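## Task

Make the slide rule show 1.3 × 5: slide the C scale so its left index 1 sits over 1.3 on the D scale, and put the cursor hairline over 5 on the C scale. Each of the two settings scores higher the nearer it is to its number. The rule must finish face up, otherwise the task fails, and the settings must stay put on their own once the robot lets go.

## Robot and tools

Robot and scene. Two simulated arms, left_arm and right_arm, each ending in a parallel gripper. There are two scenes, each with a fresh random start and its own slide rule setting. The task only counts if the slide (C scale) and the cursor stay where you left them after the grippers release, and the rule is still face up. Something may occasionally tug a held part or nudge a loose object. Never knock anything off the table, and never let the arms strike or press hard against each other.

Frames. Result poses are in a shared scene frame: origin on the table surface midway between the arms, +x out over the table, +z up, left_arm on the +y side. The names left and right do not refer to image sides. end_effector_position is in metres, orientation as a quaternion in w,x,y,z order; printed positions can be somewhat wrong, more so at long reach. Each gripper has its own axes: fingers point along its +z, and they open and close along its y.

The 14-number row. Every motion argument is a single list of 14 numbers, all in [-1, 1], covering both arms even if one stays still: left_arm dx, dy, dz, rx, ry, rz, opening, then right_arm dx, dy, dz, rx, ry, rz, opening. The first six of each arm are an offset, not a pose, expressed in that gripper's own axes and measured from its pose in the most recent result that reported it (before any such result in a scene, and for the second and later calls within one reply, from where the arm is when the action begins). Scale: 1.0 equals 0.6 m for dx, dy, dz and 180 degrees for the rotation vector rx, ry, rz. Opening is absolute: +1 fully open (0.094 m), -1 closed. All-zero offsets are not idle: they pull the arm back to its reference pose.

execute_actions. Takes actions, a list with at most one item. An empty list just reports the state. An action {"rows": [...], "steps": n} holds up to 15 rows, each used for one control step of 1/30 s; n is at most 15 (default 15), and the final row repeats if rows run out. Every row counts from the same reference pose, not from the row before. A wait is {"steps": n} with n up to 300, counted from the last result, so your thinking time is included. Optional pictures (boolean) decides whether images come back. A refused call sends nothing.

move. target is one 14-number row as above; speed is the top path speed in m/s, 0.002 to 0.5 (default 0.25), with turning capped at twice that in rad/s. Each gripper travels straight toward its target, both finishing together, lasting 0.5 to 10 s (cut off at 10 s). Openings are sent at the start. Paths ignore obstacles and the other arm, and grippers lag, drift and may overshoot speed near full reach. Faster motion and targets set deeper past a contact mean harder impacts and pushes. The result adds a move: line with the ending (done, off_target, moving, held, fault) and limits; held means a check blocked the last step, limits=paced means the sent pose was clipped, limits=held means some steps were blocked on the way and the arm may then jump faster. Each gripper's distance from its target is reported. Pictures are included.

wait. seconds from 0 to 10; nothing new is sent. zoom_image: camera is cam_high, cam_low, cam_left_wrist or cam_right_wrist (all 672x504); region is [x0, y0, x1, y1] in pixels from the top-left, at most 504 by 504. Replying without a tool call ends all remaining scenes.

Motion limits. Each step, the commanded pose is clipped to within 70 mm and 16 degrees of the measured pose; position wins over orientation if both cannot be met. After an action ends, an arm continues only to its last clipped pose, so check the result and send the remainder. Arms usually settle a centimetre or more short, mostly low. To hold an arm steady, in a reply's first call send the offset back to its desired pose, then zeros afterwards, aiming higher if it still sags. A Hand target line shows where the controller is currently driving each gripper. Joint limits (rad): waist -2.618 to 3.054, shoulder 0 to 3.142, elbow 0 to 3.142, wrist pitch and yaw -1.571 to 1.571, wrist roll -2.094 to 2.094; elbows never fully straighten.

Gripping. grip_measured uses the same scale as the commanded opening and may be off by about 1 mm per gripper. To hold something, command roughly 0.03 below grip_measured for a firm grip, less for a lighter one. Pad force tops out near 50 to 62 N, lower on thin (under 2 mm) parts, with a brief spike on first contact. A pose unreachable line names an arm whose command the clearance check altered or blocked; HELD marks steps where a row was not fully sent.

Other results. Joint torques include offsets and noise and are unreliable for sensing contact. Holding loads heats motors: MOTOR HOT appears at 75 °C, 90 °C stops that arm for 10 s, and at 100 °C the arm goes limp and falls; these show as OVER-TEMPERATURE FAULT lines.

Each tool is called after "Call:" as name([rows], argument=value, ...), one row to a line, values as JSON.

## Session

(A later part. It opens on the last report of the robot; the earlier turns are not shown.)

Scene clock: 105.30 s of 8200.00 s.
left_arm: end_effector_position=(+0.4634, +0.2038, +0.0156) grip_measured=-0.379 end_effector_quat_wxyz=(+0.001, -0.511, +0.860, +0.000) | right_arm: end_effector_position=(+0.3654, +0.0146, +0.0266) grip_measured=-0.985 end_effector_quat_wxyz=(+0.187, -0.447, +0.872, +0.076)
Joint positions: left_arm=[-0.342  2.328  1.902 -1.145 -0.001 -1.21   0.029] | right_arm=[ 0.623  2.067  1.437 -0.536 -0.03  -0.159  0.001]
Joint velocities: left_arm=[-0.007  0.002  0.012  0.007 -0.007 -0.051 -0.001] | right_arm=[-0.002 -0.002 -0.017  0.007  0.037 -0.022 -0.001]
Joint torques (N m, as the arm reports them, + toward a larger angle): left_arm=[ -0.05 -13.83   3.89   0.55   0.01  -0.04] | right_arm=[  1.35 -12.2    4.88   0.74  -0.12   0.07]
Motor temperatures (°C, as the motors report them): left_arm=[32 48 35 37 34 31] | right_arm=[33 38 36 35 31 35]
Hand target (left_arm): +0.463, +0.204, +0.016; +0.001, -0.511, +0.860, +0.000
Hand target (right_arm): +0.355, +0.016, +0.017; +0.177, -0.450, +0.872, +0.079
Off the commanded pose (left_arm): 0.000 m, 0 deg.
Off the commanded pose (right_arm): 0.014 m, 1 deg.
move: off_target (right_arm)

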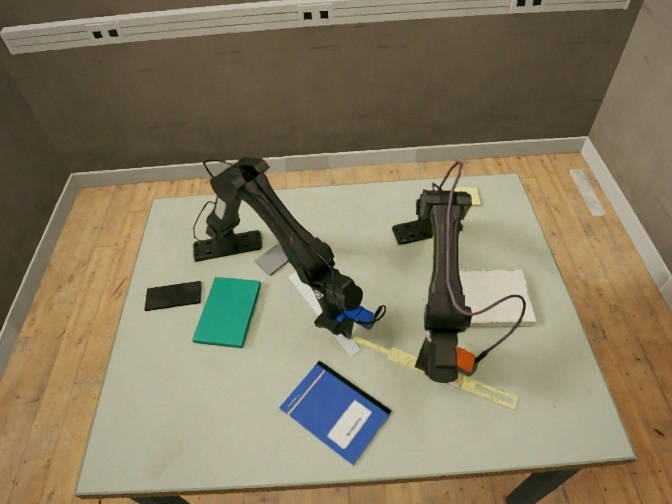

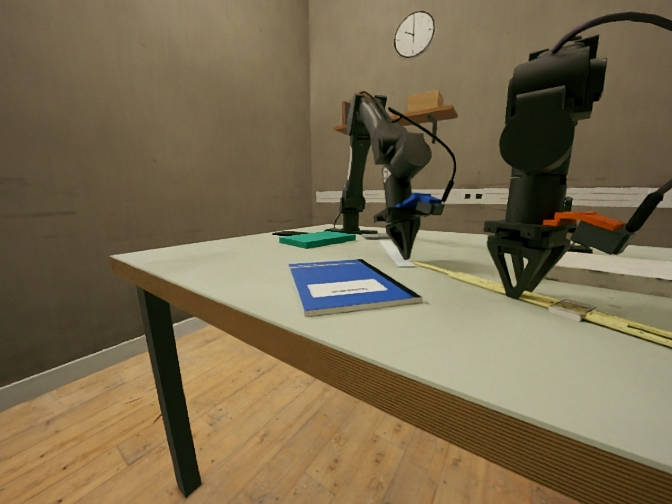

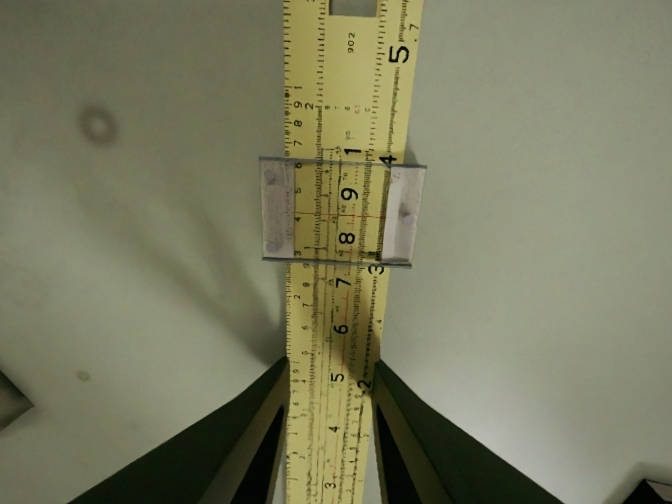

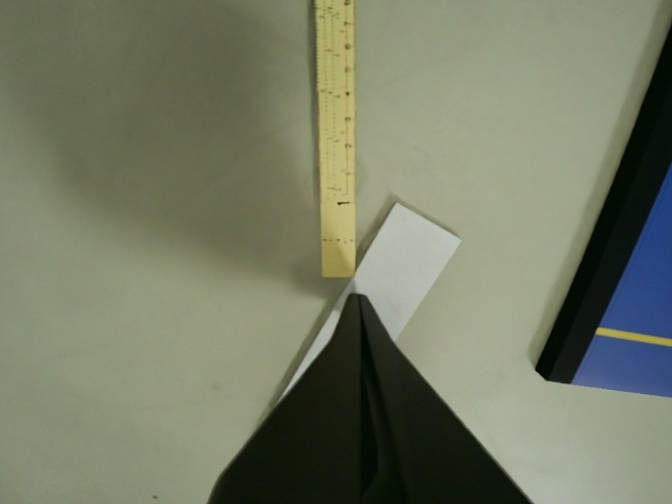

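Call:
move(target=[0,0,0,0,0,0,-0.43, 0.016,0.026,0.02,0,0,0,-1], speed=0.03)

Scene clock: 107.60 s of 8200.00 s.
left_arm: end_effector_position=(+0.4635, +0.2040, +0.0156) grip_measured=-0.379 end_effector_quat_wxyz=(+0.001, -0.507, +0.862, +0.001) | right_arm: end_effector_position=(+0.3662, +0.0193, +0.0263) grip_measured=-0.985 end_effector_quat_wxyz=(+0.207, -0.441, +0.871, +0.069)
Joint positions: left_arm=[-0.342  2.328  1.902 -1.145 -0.002 -1.202  0.029] | right_arm=[ 0.642  2.059  1.409 -0.481  0.005 -0.138  0.001]
Joint velocities: left_arm=[-0.002  0.007  0.037 -0.022  0.022  0.007 -0.   ] | right_arm=[ 0.017  0.007 -0.002  0.081 -0.022  0.007 -0.001]
Joint torques (N m, as the arm reports them, + toward a larger angle): left_arm=[ -0.03 -13.77   3.98   0.58   0.02  -0.12] | right_arm=[  1.53 -11.57   4.49   0.75  -0.22   0.09]
Motor temperatures (°C, as the motors report them): left_arm=[32 48 35 37 34 31] | right_arm=[33 38 36 35 31 35]
Hand target (left_arm): +0.463, +0.204, +0.016; +0.001, -0.511, +0.860, +0.000
Hand target (right_arm): +0.351, +0.020, +0.011; +0.186, -0.447, +0.872, +0.075
Off the commanded pose (left_arm): 0.000 m, 1 deg.
Off the commanded pose (right_arm): 0.022 m, 3 deg.
move: off_target (right_arm)

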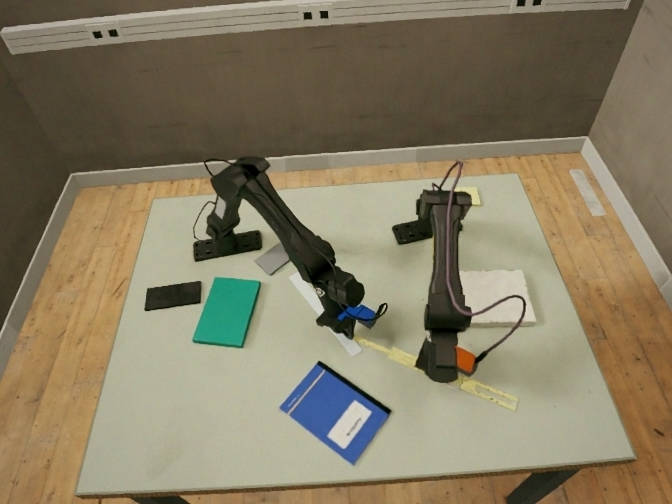

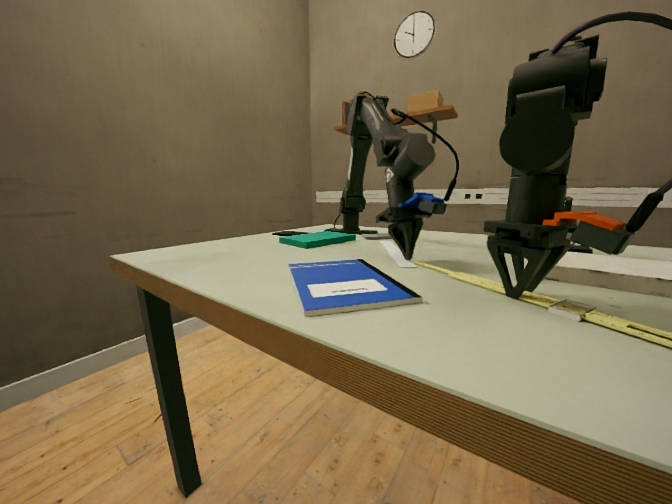

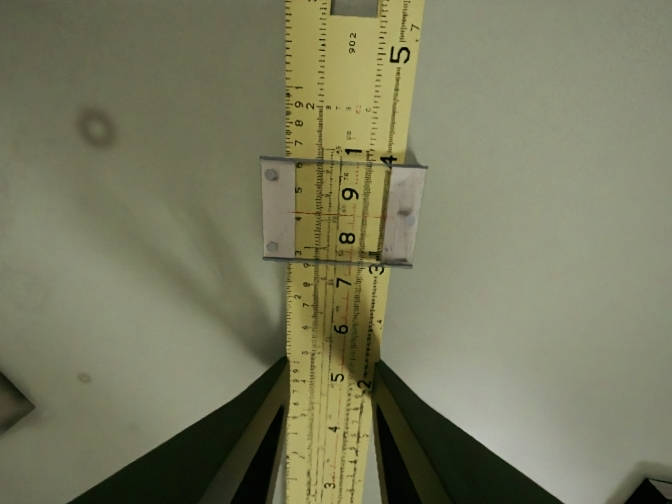

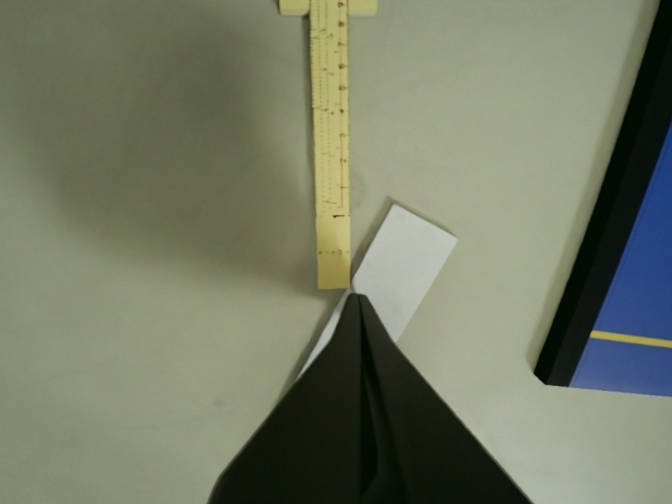

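Call:
move(target=[0,0,0,0,0,0,-0.43, 0.004,0.022,-0.022,0,0,0,-1], speed=0.03)

Scene clock: 110.60 s of 8200.00 s.
left_arm: end_effector_position=(+0.4635, +0.2040, +0.0156) grip_measured=-0.379 end_effector_quat_wxyz=(+0.001, -0.506, +0.863, +0.001) | right_arm: end_effector_position=(+0.3588, +0.0281, +0.0365) grip_measured=-0.985 end_effector_quat_wxyz=(+0.215, -0.442, +0.868, +0.074)
Joint positions: left_arm=[-0.342  2.328  1.902 -1.145 -0.002 -1.199  0.029] | right_arm=[ 0.668  2.036  1.408 -0.484  0.011 -0.118  0.001]
Joint velocities: left_arm=[-0.002  0.002 -0.022  0.022 -0.051 -0.051 -0.   ] | right_arm=[ 0.002  0.002 -0.007  0.007 -0.037  0.081 -0.001]
Joint torques (N m, as the arm reports them, + toward a larger angle): left_arm=[  0.   -13.86   3.96   0.55  -0.01  -0.07] | right_arm=[  0.71 -14.49   5.51   0.52   0.09   0.09]
Motor temperatures (°C, as the motors report them): left_arm=[32 48 35 37 34 31] | right_arm=[33 39 36 35 31 35]
Hand target (left_arm): +0.463, +0.204, +0.016; +0.001, -0.507, +0.862, +0.001
Hand target (right_arm): +0.351, +0.022, +0.036; +0.206, -0.441, +0.871, +0.069
Off the commanded pose (left_arm): 0.000 m, 0 deg.
Off the commanded pose (right_arm): 0.011 m, 1 deg.
move: off_target (right_arm)

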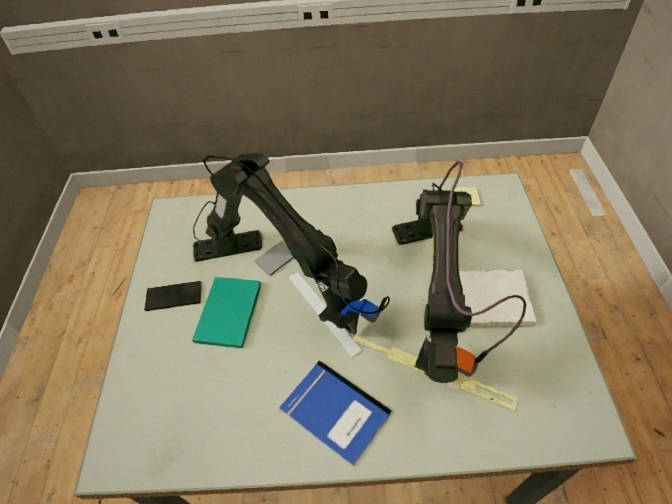

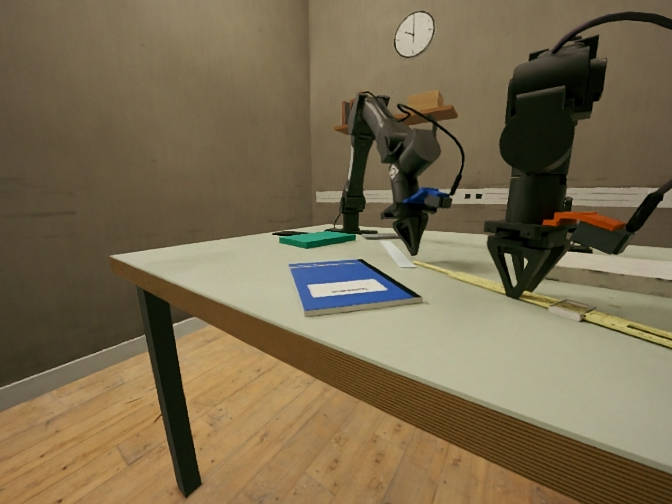

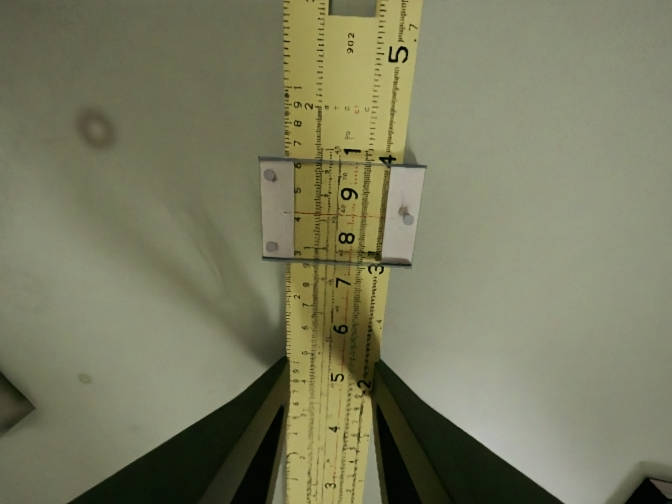

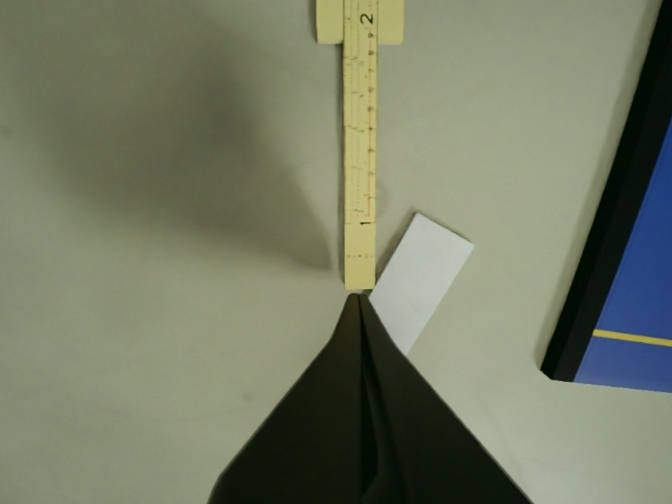

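Call:
move(target=[0,0,0,0,0,0,-0.43, 0.026,0,0.022,0,0,0,-1], speed=0.03)

Scene clock: 114.00 s of 8200.00 s.
left_arm: end_effector_position=(+0.4635, +0.2040, +0.0156) grip_measured=-0.379 end_effector_quat_wxyz=(+0.001, -0.506, +0.863, +0.001) | right_arm: end_effector_position=(+0.3568, +0.0256, +0.0245) grip_measured=-0.985 end_effector_quat_wxyz=(+0.221, -0.441, +0.867, +0.076)
Joint positions: left_arm=[-0.342  2.328  1.902 -1.145 -0.002 -1.199  0.029] | right_arm=[ 0.668  2.036  1.351 -0.414  0.012 -0.117  0.001]
Joint velocities: left_arm=[ 0.002  0.007 -0.037 -0.051  0.007  0.007 -0.001] | right_arm=[-0.002  0.002 -0.017 -0.007 -0.022  0.037  0.001]
Joint torques (N m, as the arm reports them, + toward a larger angle): left_arm=[  0.12 -13.85   3.92   0.57   0.02  -0.03] | right_arm=[ -0.46 -12.     5.53   0.79  -0.03  -0.07]
Motor temperatures (°C, as the motors report them): left_arm=[32 48 35 37 34 31] | right_arm=[33 39 36 35 31 35]
Hand target (left_arm): +0.463, +0.204, +0.016; +0.001, -0.506, +0.863, +0.001
Hand target (right_arm): +0.355, +0.021, +0.018; +0.215, -0.442, +0.868, +0.074
Off the commanded pose (left_arm): 0.000 m, 0 deg.
Off the commanded pose (right_arm): 0.008 m, 1 deg.
move: done

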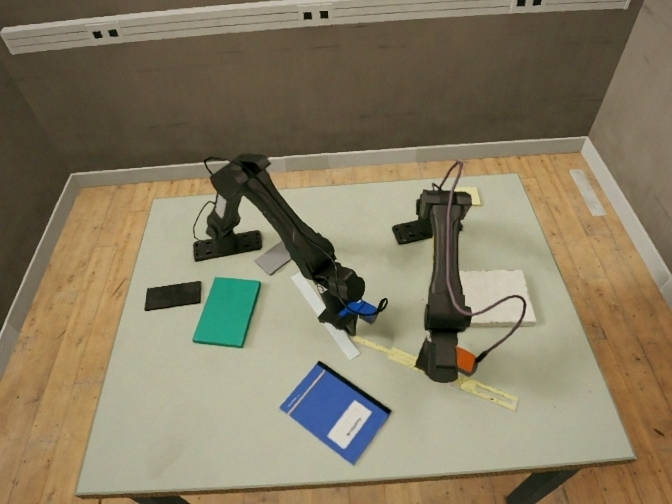

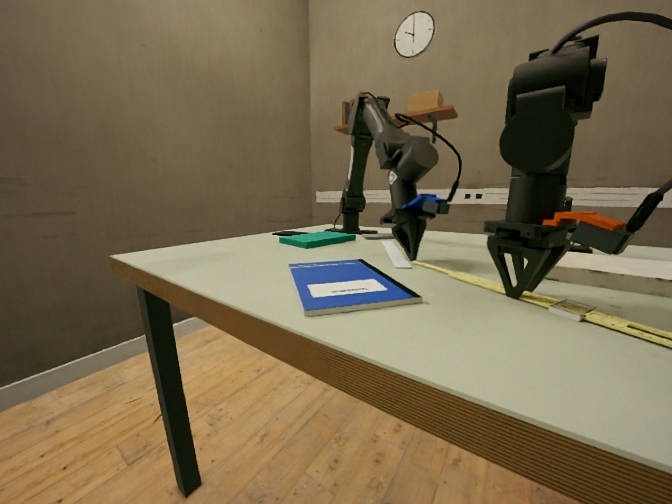

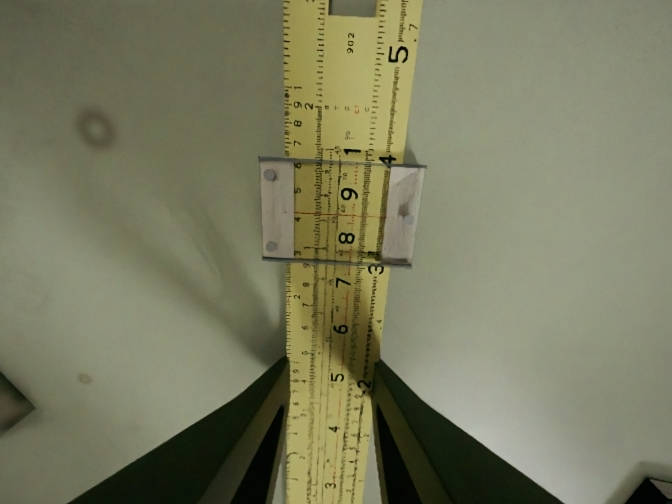

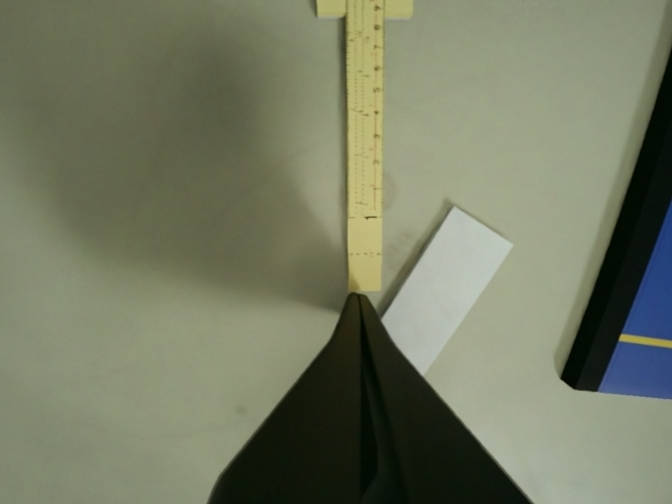

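Call:
move(target=[0,0,0,0,0,0,-0.43, -0.074,0,0.034,0,0,0,-1], speed=0.03)

Scene clock: 119.77 s of 8200.00 s.
left_arm: end_effector_position=(+0.4653, +0.2062, +0.0157) grip_measured=-0.379 end_effector_quat_wxyz=(+0.008, -0.506, +0.863, +0.004) | right_arm: end_effector_position=(+0.3888, +0.0590, +0.0291) grip_measured=-0.985 end_effector_quat_wxyz=(+0.227, -0.440, +0.866, +0.075)
Joint positions: left_arm=[-0.342  2.328  1.902 -1.139 -0.016 -1.199  0.029] | right_arm=[ 0.668  2.186  1.603 -0.505  0.017 -0.117  0.001]
Joint velocities: left_arm=[ 0.002 -0.012 -0.007  0.022 -0.007  0.007  0.   ] | right_arm=[-0.007 -0.002 -0.022 -0.022 -0.022 -0.066 -0.001]
Joint torques (N m, as the arm reports them, + toward a larger angle): left_arm=[ -0.06 -13.92   3.88   0.48   0.15  -0.01] | right_arm=[  0.8  -12.21   9.84   0.64   0.01   0.05]
Motor temperatures (°C, as the motors report them): left_arm=[32 48 35 37 34 31] | right_arm=[33 39 36 35 31 35]
Hand target (left_arm): +0.463, +0.204, +0.016; +0.001, -0.506, +0.863, +0.001
Hand target (right_arm): +0.387, +0.064, +0.026; +0.221, -0.441, +0.867, +0.076
Off the commanded pose (left_arm): 0.003 m, 1 deg.
Off the commanded pose (right_arm): 0.007 m, 1 deg.
After step 90, 0.87 s passed at rest.
move: done

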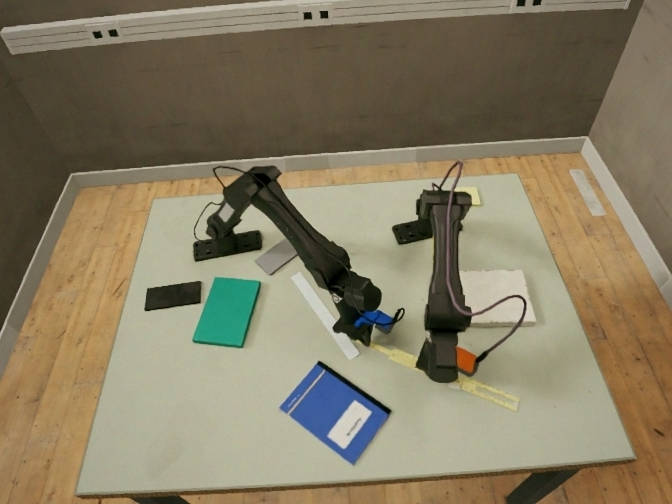

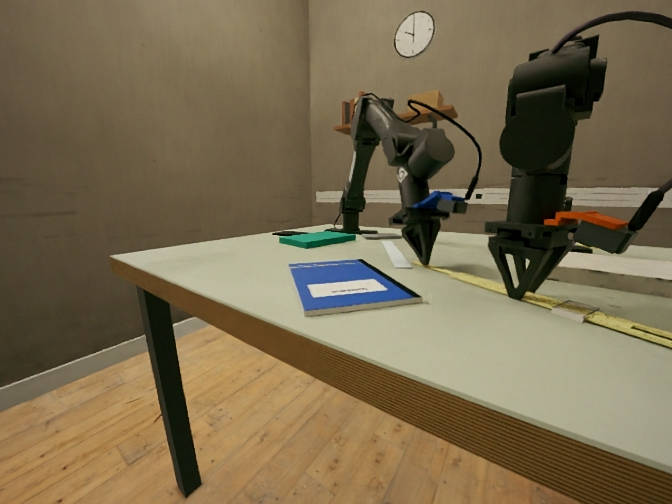

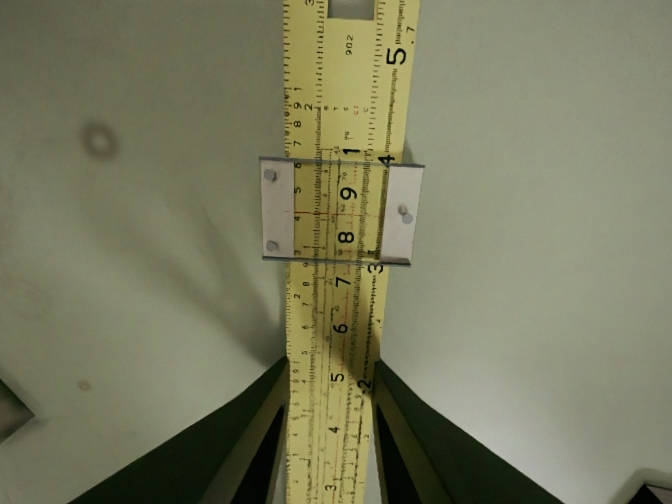

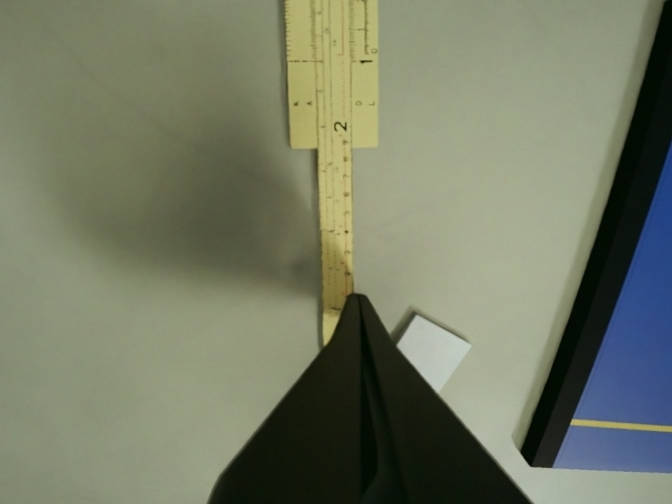

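Call:
move(target=[0,0,0,0,0,0,-0.43, 0.035,0.014,-0.05,0,0,0,-0.35], speed=0.05)

Scene clock: 126.47 s of 8200.00 s.
left_arm: end_effector_position=(+0.4654, +0.2062, +0.0157) grip_measured=-0.379 end_effector_quat_wxyz=(+0.008, -0.506, +0.863, +0.004) | right_arm: end_effector_position=(+0.3651, +0.0399, +0.0405) grip_measured=-0.353 end_effector_quat_wxyz=(+0.222, -0.442, +0.866, +0.074)
Joint positions: left_arm=[-0.342  2.328  1.902 -1.138 -0.016 -1.199  0.029] | right_arm=[ 0.678  2.068  1.468 -0.498  0.02  -0.11   0.03 ]
Joint velocities: left_arm=[ 0.002  0.002  0.007 -0.066 -0.007 -0.007 -0.   ] | right_arm=[-0.002 -0.002  0.012  0.037  0.037 -0.066 -0.001]
Joint torques (N m, as the arm reports them, + toward a larger angle): left_arm=[ -0.07 -13.93   3.89   0.56   0.01  -0.02] | right_arm=[  0.65 -14.77   6.39   0.73   0.01   0.1 ]
Motor temperatures (°C, as the motors report them): left_arm=[32 48 35 37 34 31] | right_arm=[33 40 36 35 31 35]
Hand target (left_arm): +0.465, +0.206, +0.016; +0.007, -0.506, +0.863, +0.004
Hand target (right_arm): +0.361, +0.040, +0.046; +0.226, -0.440, +0.866, +0.075
Off the commanded pose (left_arm): 0.000 m, 0 deg.
Off the commanded pose (right_arm): 0.006 m, 1 deg.
After step 90, 2.63 s passed at rest.
move: done

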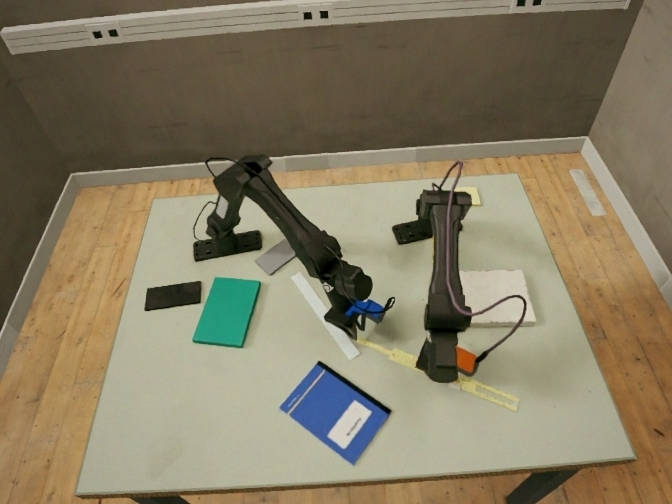

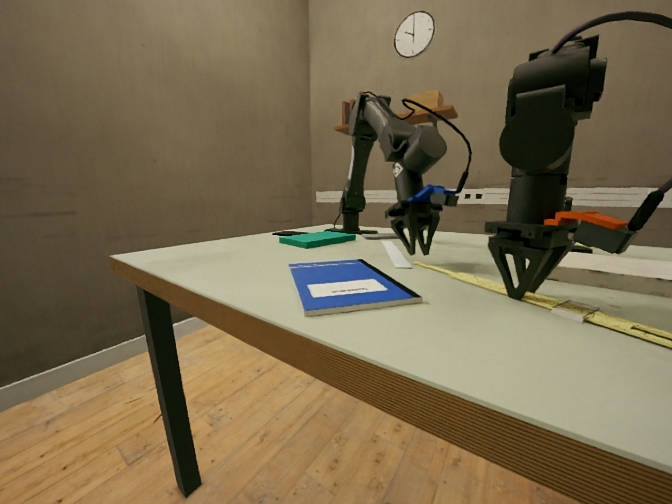

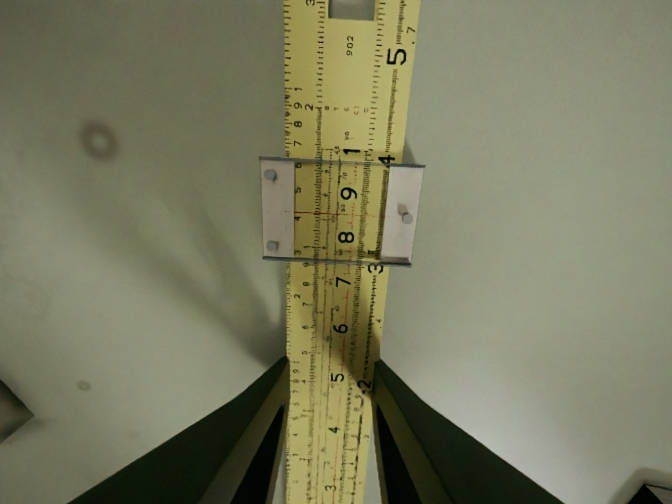

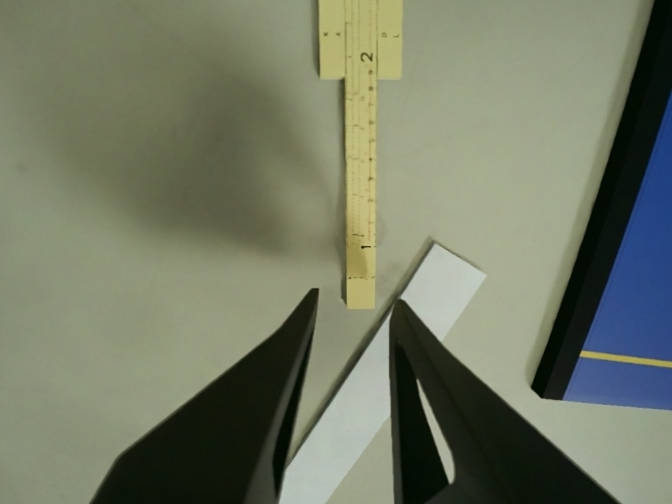

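Call:
move(target=[0,0,0,0,0,0,-0.43, 0.01,0,0.036,0,0,0,-0.35], speed=0.03)

Call:
execute_actions([
  {"rows":[[0,0,0,0,0,0,-0.43,0,0,0.003,0,0,0,-0.78]],"steps":15},
])

Scene clock: 129.27 s of 8200.00 s.
left_arm: end_effector_position=(+0.4654, +0.2062, +0.0157) grip_measured=-0.379 end_effector_quat_wxyz=(+0.008, -0.506, +0.863, +0.004) | right_arm: end_effector_position=(+0.3697, +0.0450, +0.0269) grip_measured=-0.353 end_effector_quat_wxyz=(+0.225, -0.441, +0.866, +0.075)
Joint positions: left_arm=[-0.342  2.328  1.902 -1.138 -0.016 -1.199  0.029] | right_arm=[ 0.678  2.107  1.468 -0.452  0.02  -0.11   0.03 ]
Joint velocities: left_arm=[-0.002  0.012 -0.027 -0.022  0.051 -0.022 -0.001] | right_arm=[ 0.002 -0.002  0.017  0.037  0.007  0.051 -0.001]
Joint torques (N m, as the arm reports them, + toward a larger angle): left_arm=[  0.03 -13.88   3.95   0.57  -0.01  -0.01] | right_arm=[ -0.22 -12.43   5.77   0.96  -0.03  -0.06]
Motor temperatures (°C, as the motors report them): left_arm=[32 48 35 37 34 31] | right_arm=[33 40 36 35 31 35]
Hand target (left_arm): +0.465, +0.206, +0.016; +0.008, -0.506, +0.863, +0.004
Hand target (right_arm): +0.369, +0.042, +0.019; +0.222, -0.442, +0.866, +0.074
Off the commanded pose (left_arm): 0.000 m, 0 deg.
Off the commanded pose (right_arm): 0.009 m, 0 deg.
move: done

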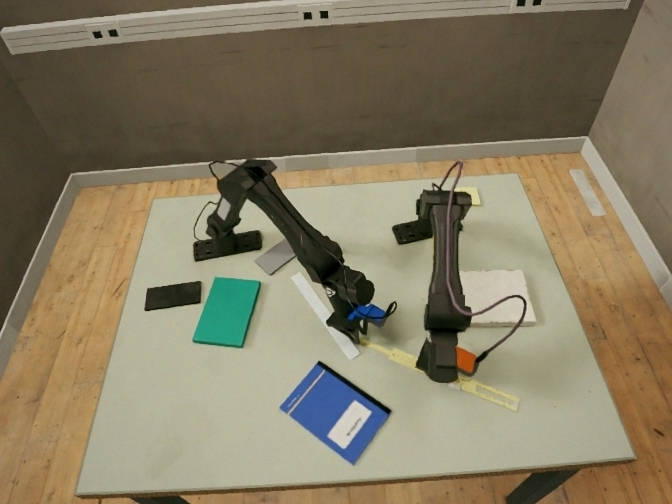

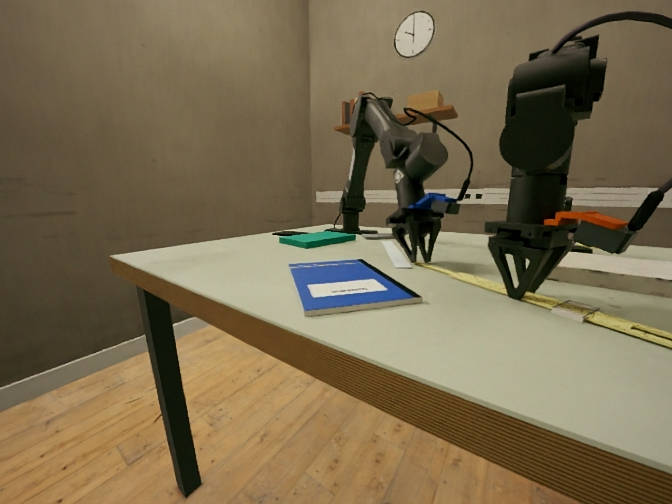

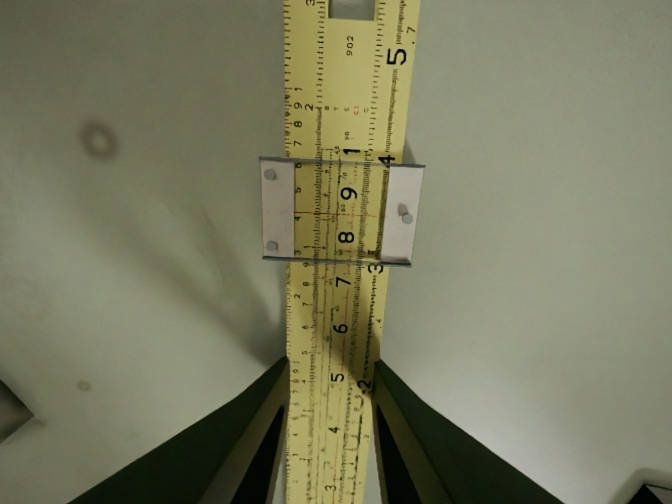

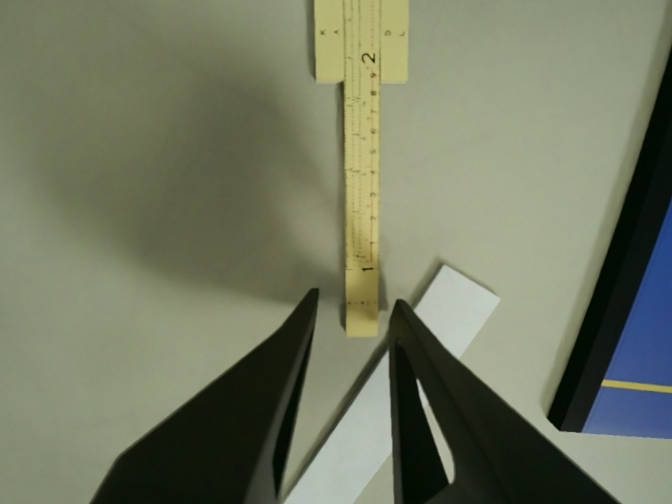

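Scene clock: 129.77 s of 8200.00 s.
left_arm: end_effector_position=(+0.4654, +0.2064, +0.0157) grip_measured=-0.379 end_effector_quat_wxyz=(+0.008, -0.504, +0.864, +0.004) | right_arm: end_effector_position=(+0.3703, +0.0445, +0.0270) grip_measured=-0.773 end_effector_quat_wxyz=(+0.226, -0.440, +0.866, +0.073)
Joint positions: left_arm=[-0.342  2.328  1.902 -1.138 -0.017 -1.196  0.029] | right_arm=[ 0.678  2.107  1.468 -0.452  0.024 -0.11   0.011]
Joint velocities: left_arm=[-0.007 -0.012  0.007 -0.007  0.037  0.007  0.001] | right_arm=[-0.007 -0.012 -0.002  0.022  0.007 -0.051  0.   ]
Joint torques (N m, as the arm reports them, + toward a larger angle): left_arm=[ -0.06 -13.87   3.91   0.58   0.02  -0.04] | right_arm=[  0.16 -12.57   7.92   0.78  -0.06   0.02]
Motor temperatures (°C, as the motors report them): left_arm=[32 48 35 37 34 31] | right_arm=[33 40 36 35 31 35]
Hand target (left_arm): +0.465, +0.206, +0.016; +0.008, -0.506, +0.863, +0.004
Hand target (right_arm): +0.370, +0.046, +0.025; +0.225, -0.441, +0.865, +0.076
Off the commanded pose (left_arm): 0.000 m, 0 deg.
Off the commanded pose (right_arm): 0.002 m, 0 deg.
Steps of this call (steps 1 to 15: all 15 steps of this action). Readings (end_effector_position):
1: left_arm (+0.4654, +0.2062, +0.0157) | right_arm (+0.3697, +0.0451, +0.0270)
2: left_arm (+0.4654, +0.2063, +0.0157) | right_arm (+0.3699, +0.0449, +0.0270)
4: left_arm (+0.4654, +0.2064, +0.0157) | right_arm (+0.3703, +0.0446, +0.0270)
8: left_arm (+0.4654, +0.2064, +0.0157) | right_arm (+0.3703, +0.0445, +0.0270)
15: the state above

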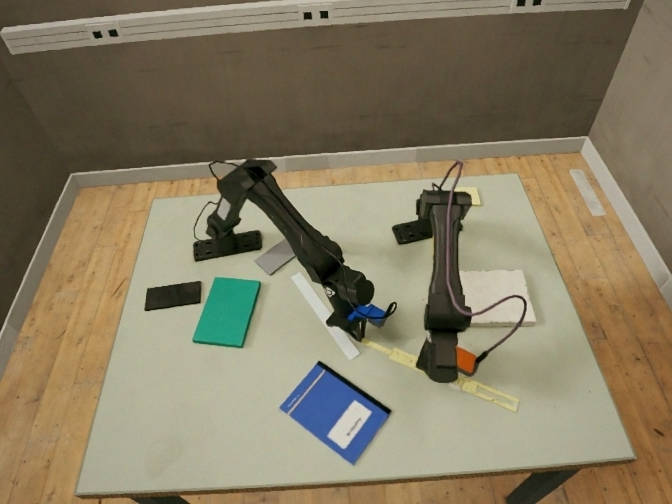

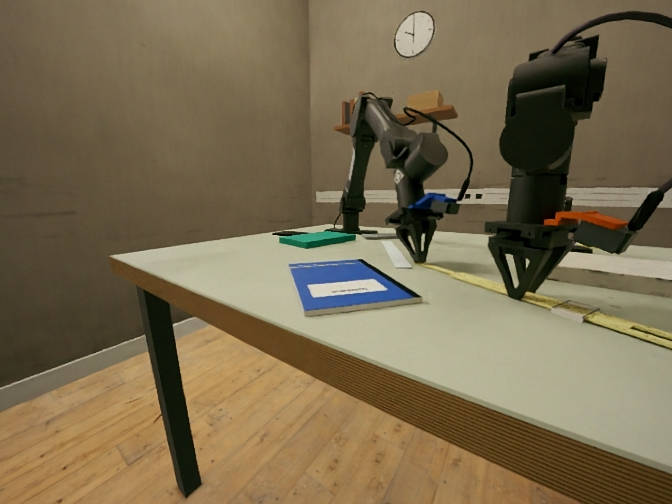

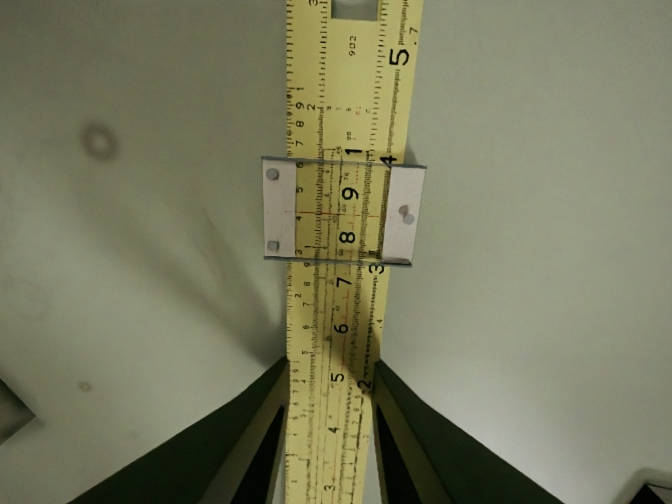

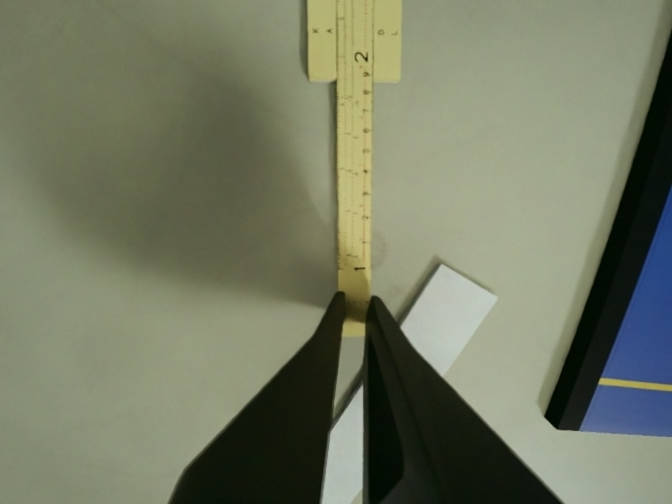

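Call:
execute_actions([
  {"rows":[[0,0,0,0,0,0,-0.43,0,0,0.002,0,0,0,-0.86]],"steps":10},
], pictures=false)

Call:
move(target=[0,0,0,0,0,0,-0.43, -0.066,0.008,0.031,0,0,0,-0.86], speed=0.03)

Scene clock: 134.70 s of 8200.00 s.
left_arm: end_effector_position=(+0.4652, +0.2065, +0.0157) grip_measured=-0.379 end_effector_quat_wxyz=(+0.008, -0.504, +0.864, +0.005) | right_arm: end_effector_position=(+0.3703, +0.0451, +0.0272) grip_measured=-0.857 end_effector_quat_wxyz=(+0.227, -0.441, +0.865, +0.075)
Joint positions: left_arm=[-0.342  2.328  1.902 -1.139 -0.017 -1.196  0.029] | right_arm=[ 0.678  2.107  1.468 -0.45   0.022 -0.11   0.007]
Joint velocities: left_arm=[ 0.032 -0.007  0.002 -0.022  0.022  0.051  0.   ] | right_arm=[-0.002 -0.002 -0.002 -0.007  0.007 -0.007 -0.   ]
Joint torques (N m, as the arm reports them, + toward a larger angle): left_arm=[ -0.04 -13.75   3.82   0.59   0.02   0.  ] | right_arm=[  0.19 -12.85   7.72   0.75   0.04   0.02]
Motor temperatures (°C, as the motors report them): left_arm=[32 48 35 37 34 31] | right_arm=[33 40 36 35 31 35]
Hand target (left_arm): +0.465, +0.206, +0.016; +0.008, -0.504, +0.864, +0.004
Hand target (right_arm): +0.371, +0.045, +0.026; +0.226, -0.440, +0.866, +0.073
Off the commanded pose (left_arm): 0.000 m, 0 deg.
Off the commanded pose (right_arm): 0.001 m, 0 deg.
Steps of this call (steps 1 to 90: nothing new was sent; then 1.60 s passed at rest; steps 91 to 100: all 10 steps of this action). Readings (end_effector_position):
91: left_arm (+0.4654, +0.2064, +0.0157) | right_arm (+0.3703, +0.0445, +0.0270)
92: left_arm (+0.4652, +0.2065, +0.0157) | right_arm (+0.3702, +0.0446, +0.0270)
94: left_arm (+0.4652, +0.2065, +0.0157) | right_arm (+0.3704, +0.0450, +0.0272)
98: left_arm (+0.4652, +0.2065, +0.0157) | right_arm (+0.3703, +0.0451, +0.0272)
100: the state above

Scene clock: 136.67 s of 8200.00 s.
left_arm: end_effector_position=(+0.4652, +0.2065, +0.0157) grip_measured=-0.379 end_effector_quat_wxyz=(+0.008, -0.505, +0.863, +0.005) | right_arm: end_effector_position=(+0.3907, +0.0806, +0.0295) grip_measured=-0.857 end_effector_quat_wxyz=(+0.228, -0.445, +0.863, +0.080)
Joint positions: left_arm=[-0.342  2.328  1.902 -1.139 -0.017 -1.197  0.029] | right_arm=[ 0.692  2.248  1.704 -0.539  0.018 -0.105  0.007]
Joint velocities: left_arm=[ 0.002  0.002 -0.002 -0.037 -0.051 -0.051 -0.   ] | right_arm=[ 0.002 -0.002  0.012 -0.022  0.081 -0.022 -0.   ]
Joint torques (N m, as the arm reports them, + toward a larger angle): left_arm=[  0.04 -13.87   3.93   0.58  -0.01   0.01] | right_arm=[  0.12 -13.    10.27   0.59   0.16   0.07]
Motor temperatures (°C, as the motors report them): left_arm=[32 48 35 37 34 31] | right_arm=[33 40 36 35 31 35]
Hand target (left_arm): +0.465, +0.206, +0.016; +0.008, -0.504, +0.863, +0.005
Hand target (right_arm): +0.393, +0.082, +0.028; +0.227, -0.441, +0.865, +0.075
Off the commanded pose (left_arm): 0.000 m, 0 deg.
Off the commanded pose (right_arm): 0.003 m, 1 deg.
move: done

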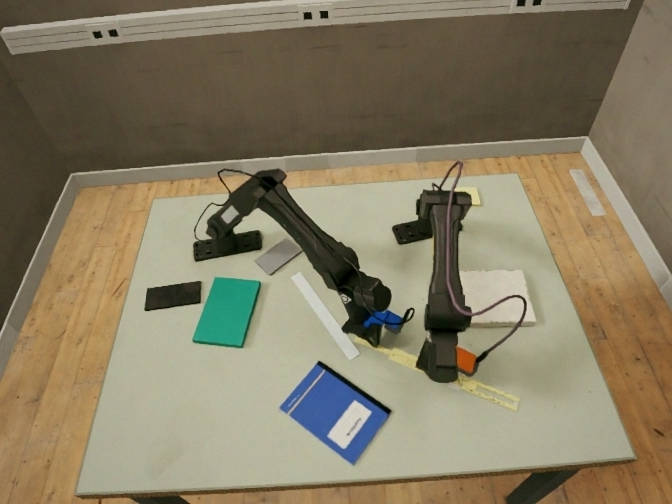

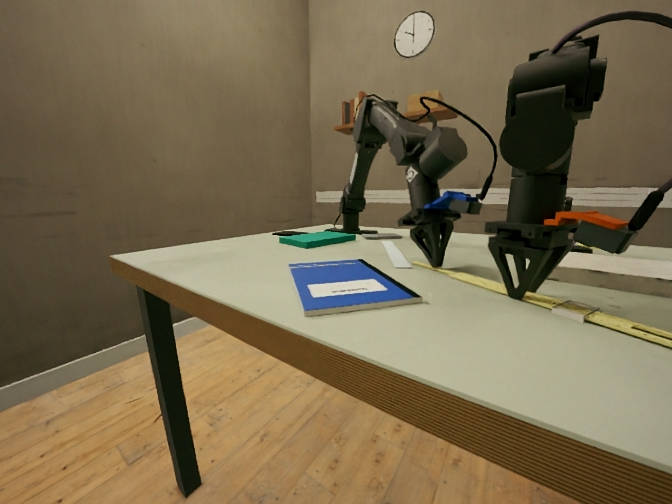

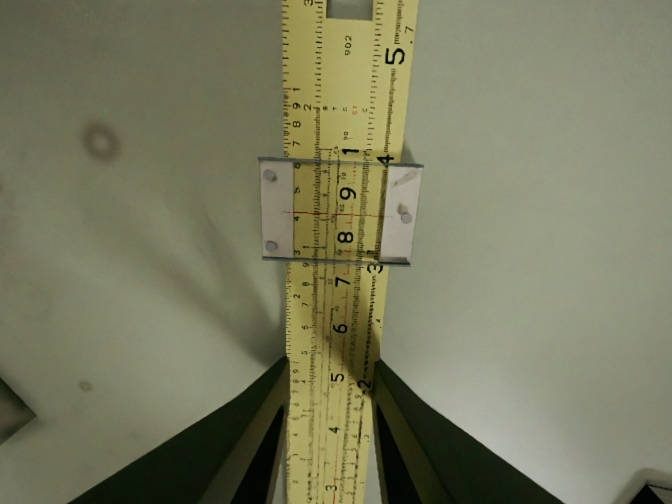

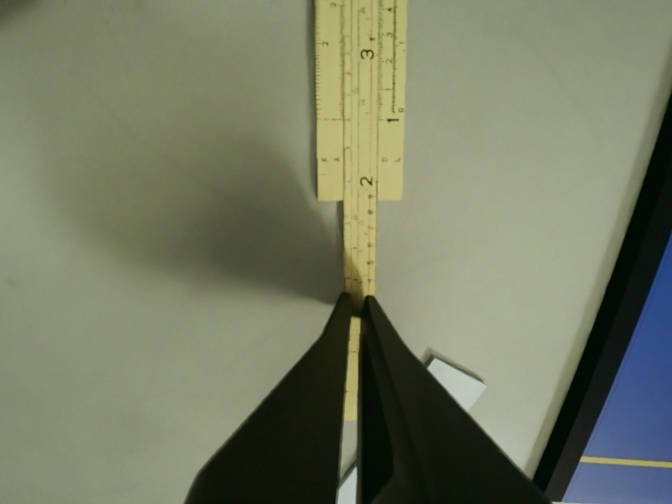

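Call:
execute_actions(actions=[])

Scene clock: 148.80 s of 8200.00 s.
left_arm: end_effector_position=(+0.4652, +0.2065, +0.0157) grip_measured=-0.379 end_effector_quat_wxyz=(+0.008, -0.505, +0.863, +0.005) | right_arm: end_effector_position=(+0.3907, +0.0806, +0.0293) grip_measured=-0.857 end_effector_quat_wxyz=(+0.228, -0.445, +0.863, +0.080)
Joint positions: left_arm=[-0.342  2.328  1.902 -1.139 -0.017 -1.197  0.029] | right_arm=[ 0.692  2.248  1.704 -0.54   0.018 -0.104  0.007]
Joint velocities: left_arm=[ 0.032 -0.002  0.012 -0.022  0.007 -0.007 -0.   ] | right_arm=[-0.007 -0.017  0.012 -0.037 -0.066  0.051 -0.   ]
Joint torques (N m, as the arm reports them, + toward a larger angle): left_arm=[ -0.01 -13.89   3.91   0.6    0.    -0.03] | right_arm=[  0.32 -12.93  10.24   0.61   0.12   0.1 ]
Motor temperatures (°C, as the motors report them): left_arm=[32 48 35 37 34 31] | right_arm=[33 40 37 35 31 35]
Hand target (left_arm): +0.465, +0.206, +0.016; +0.008, -0.504, +0.863, +0.005
Hand target (right_arm): +0.393, +0.082, +0.028; +0.227, -0.441, +0.865, +0.075
Off the commanded pose (left_arm): 0.000 m, 0 deg.
Off the commanded pose (right_arm): 0.003 m, 1 deg.
Steps of this call (steps 1 to 90: nothing new was sent; then 9.13 s passed at rest). Readings (end_effector_position):
1: left_arm (+0.4652, +0.2065, +0.0157) | right_arm (+0.3908, +0.0807, +0.0294)
2: left_arm (+0.4652, +0.2065, +0.0157) | right_arm (+0.3908, +0.0807, +0.0294)
4: left_arm (+0.4652, +0.2065, +0.0157) | right_arm (+0.3907, +0.0806, +0.0293)
8: left_arm (+0.4652, +0.2065, +0.0157) | right_arm (+0.3907, +0.0806, +0.0293)
90: the state above

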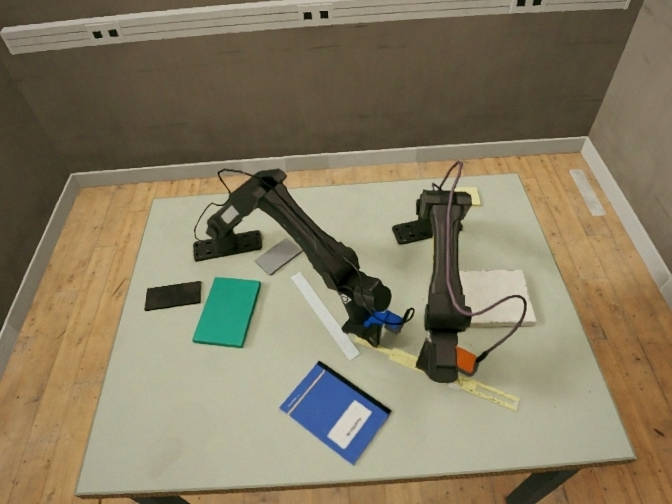

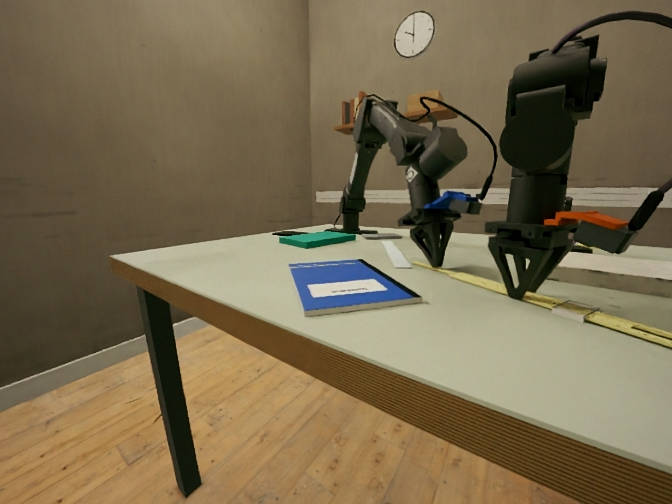

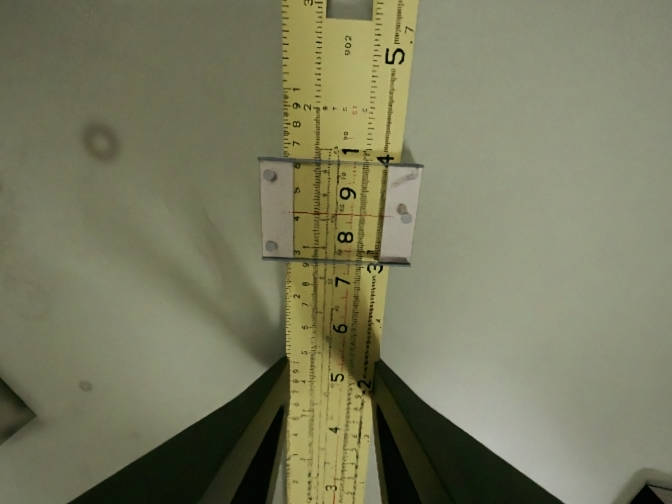

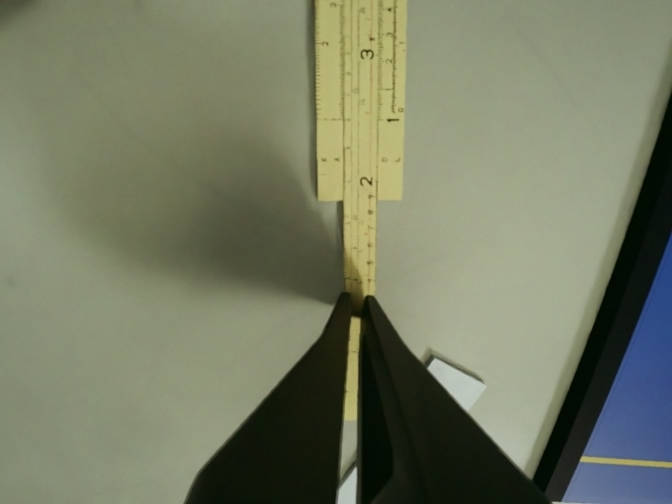

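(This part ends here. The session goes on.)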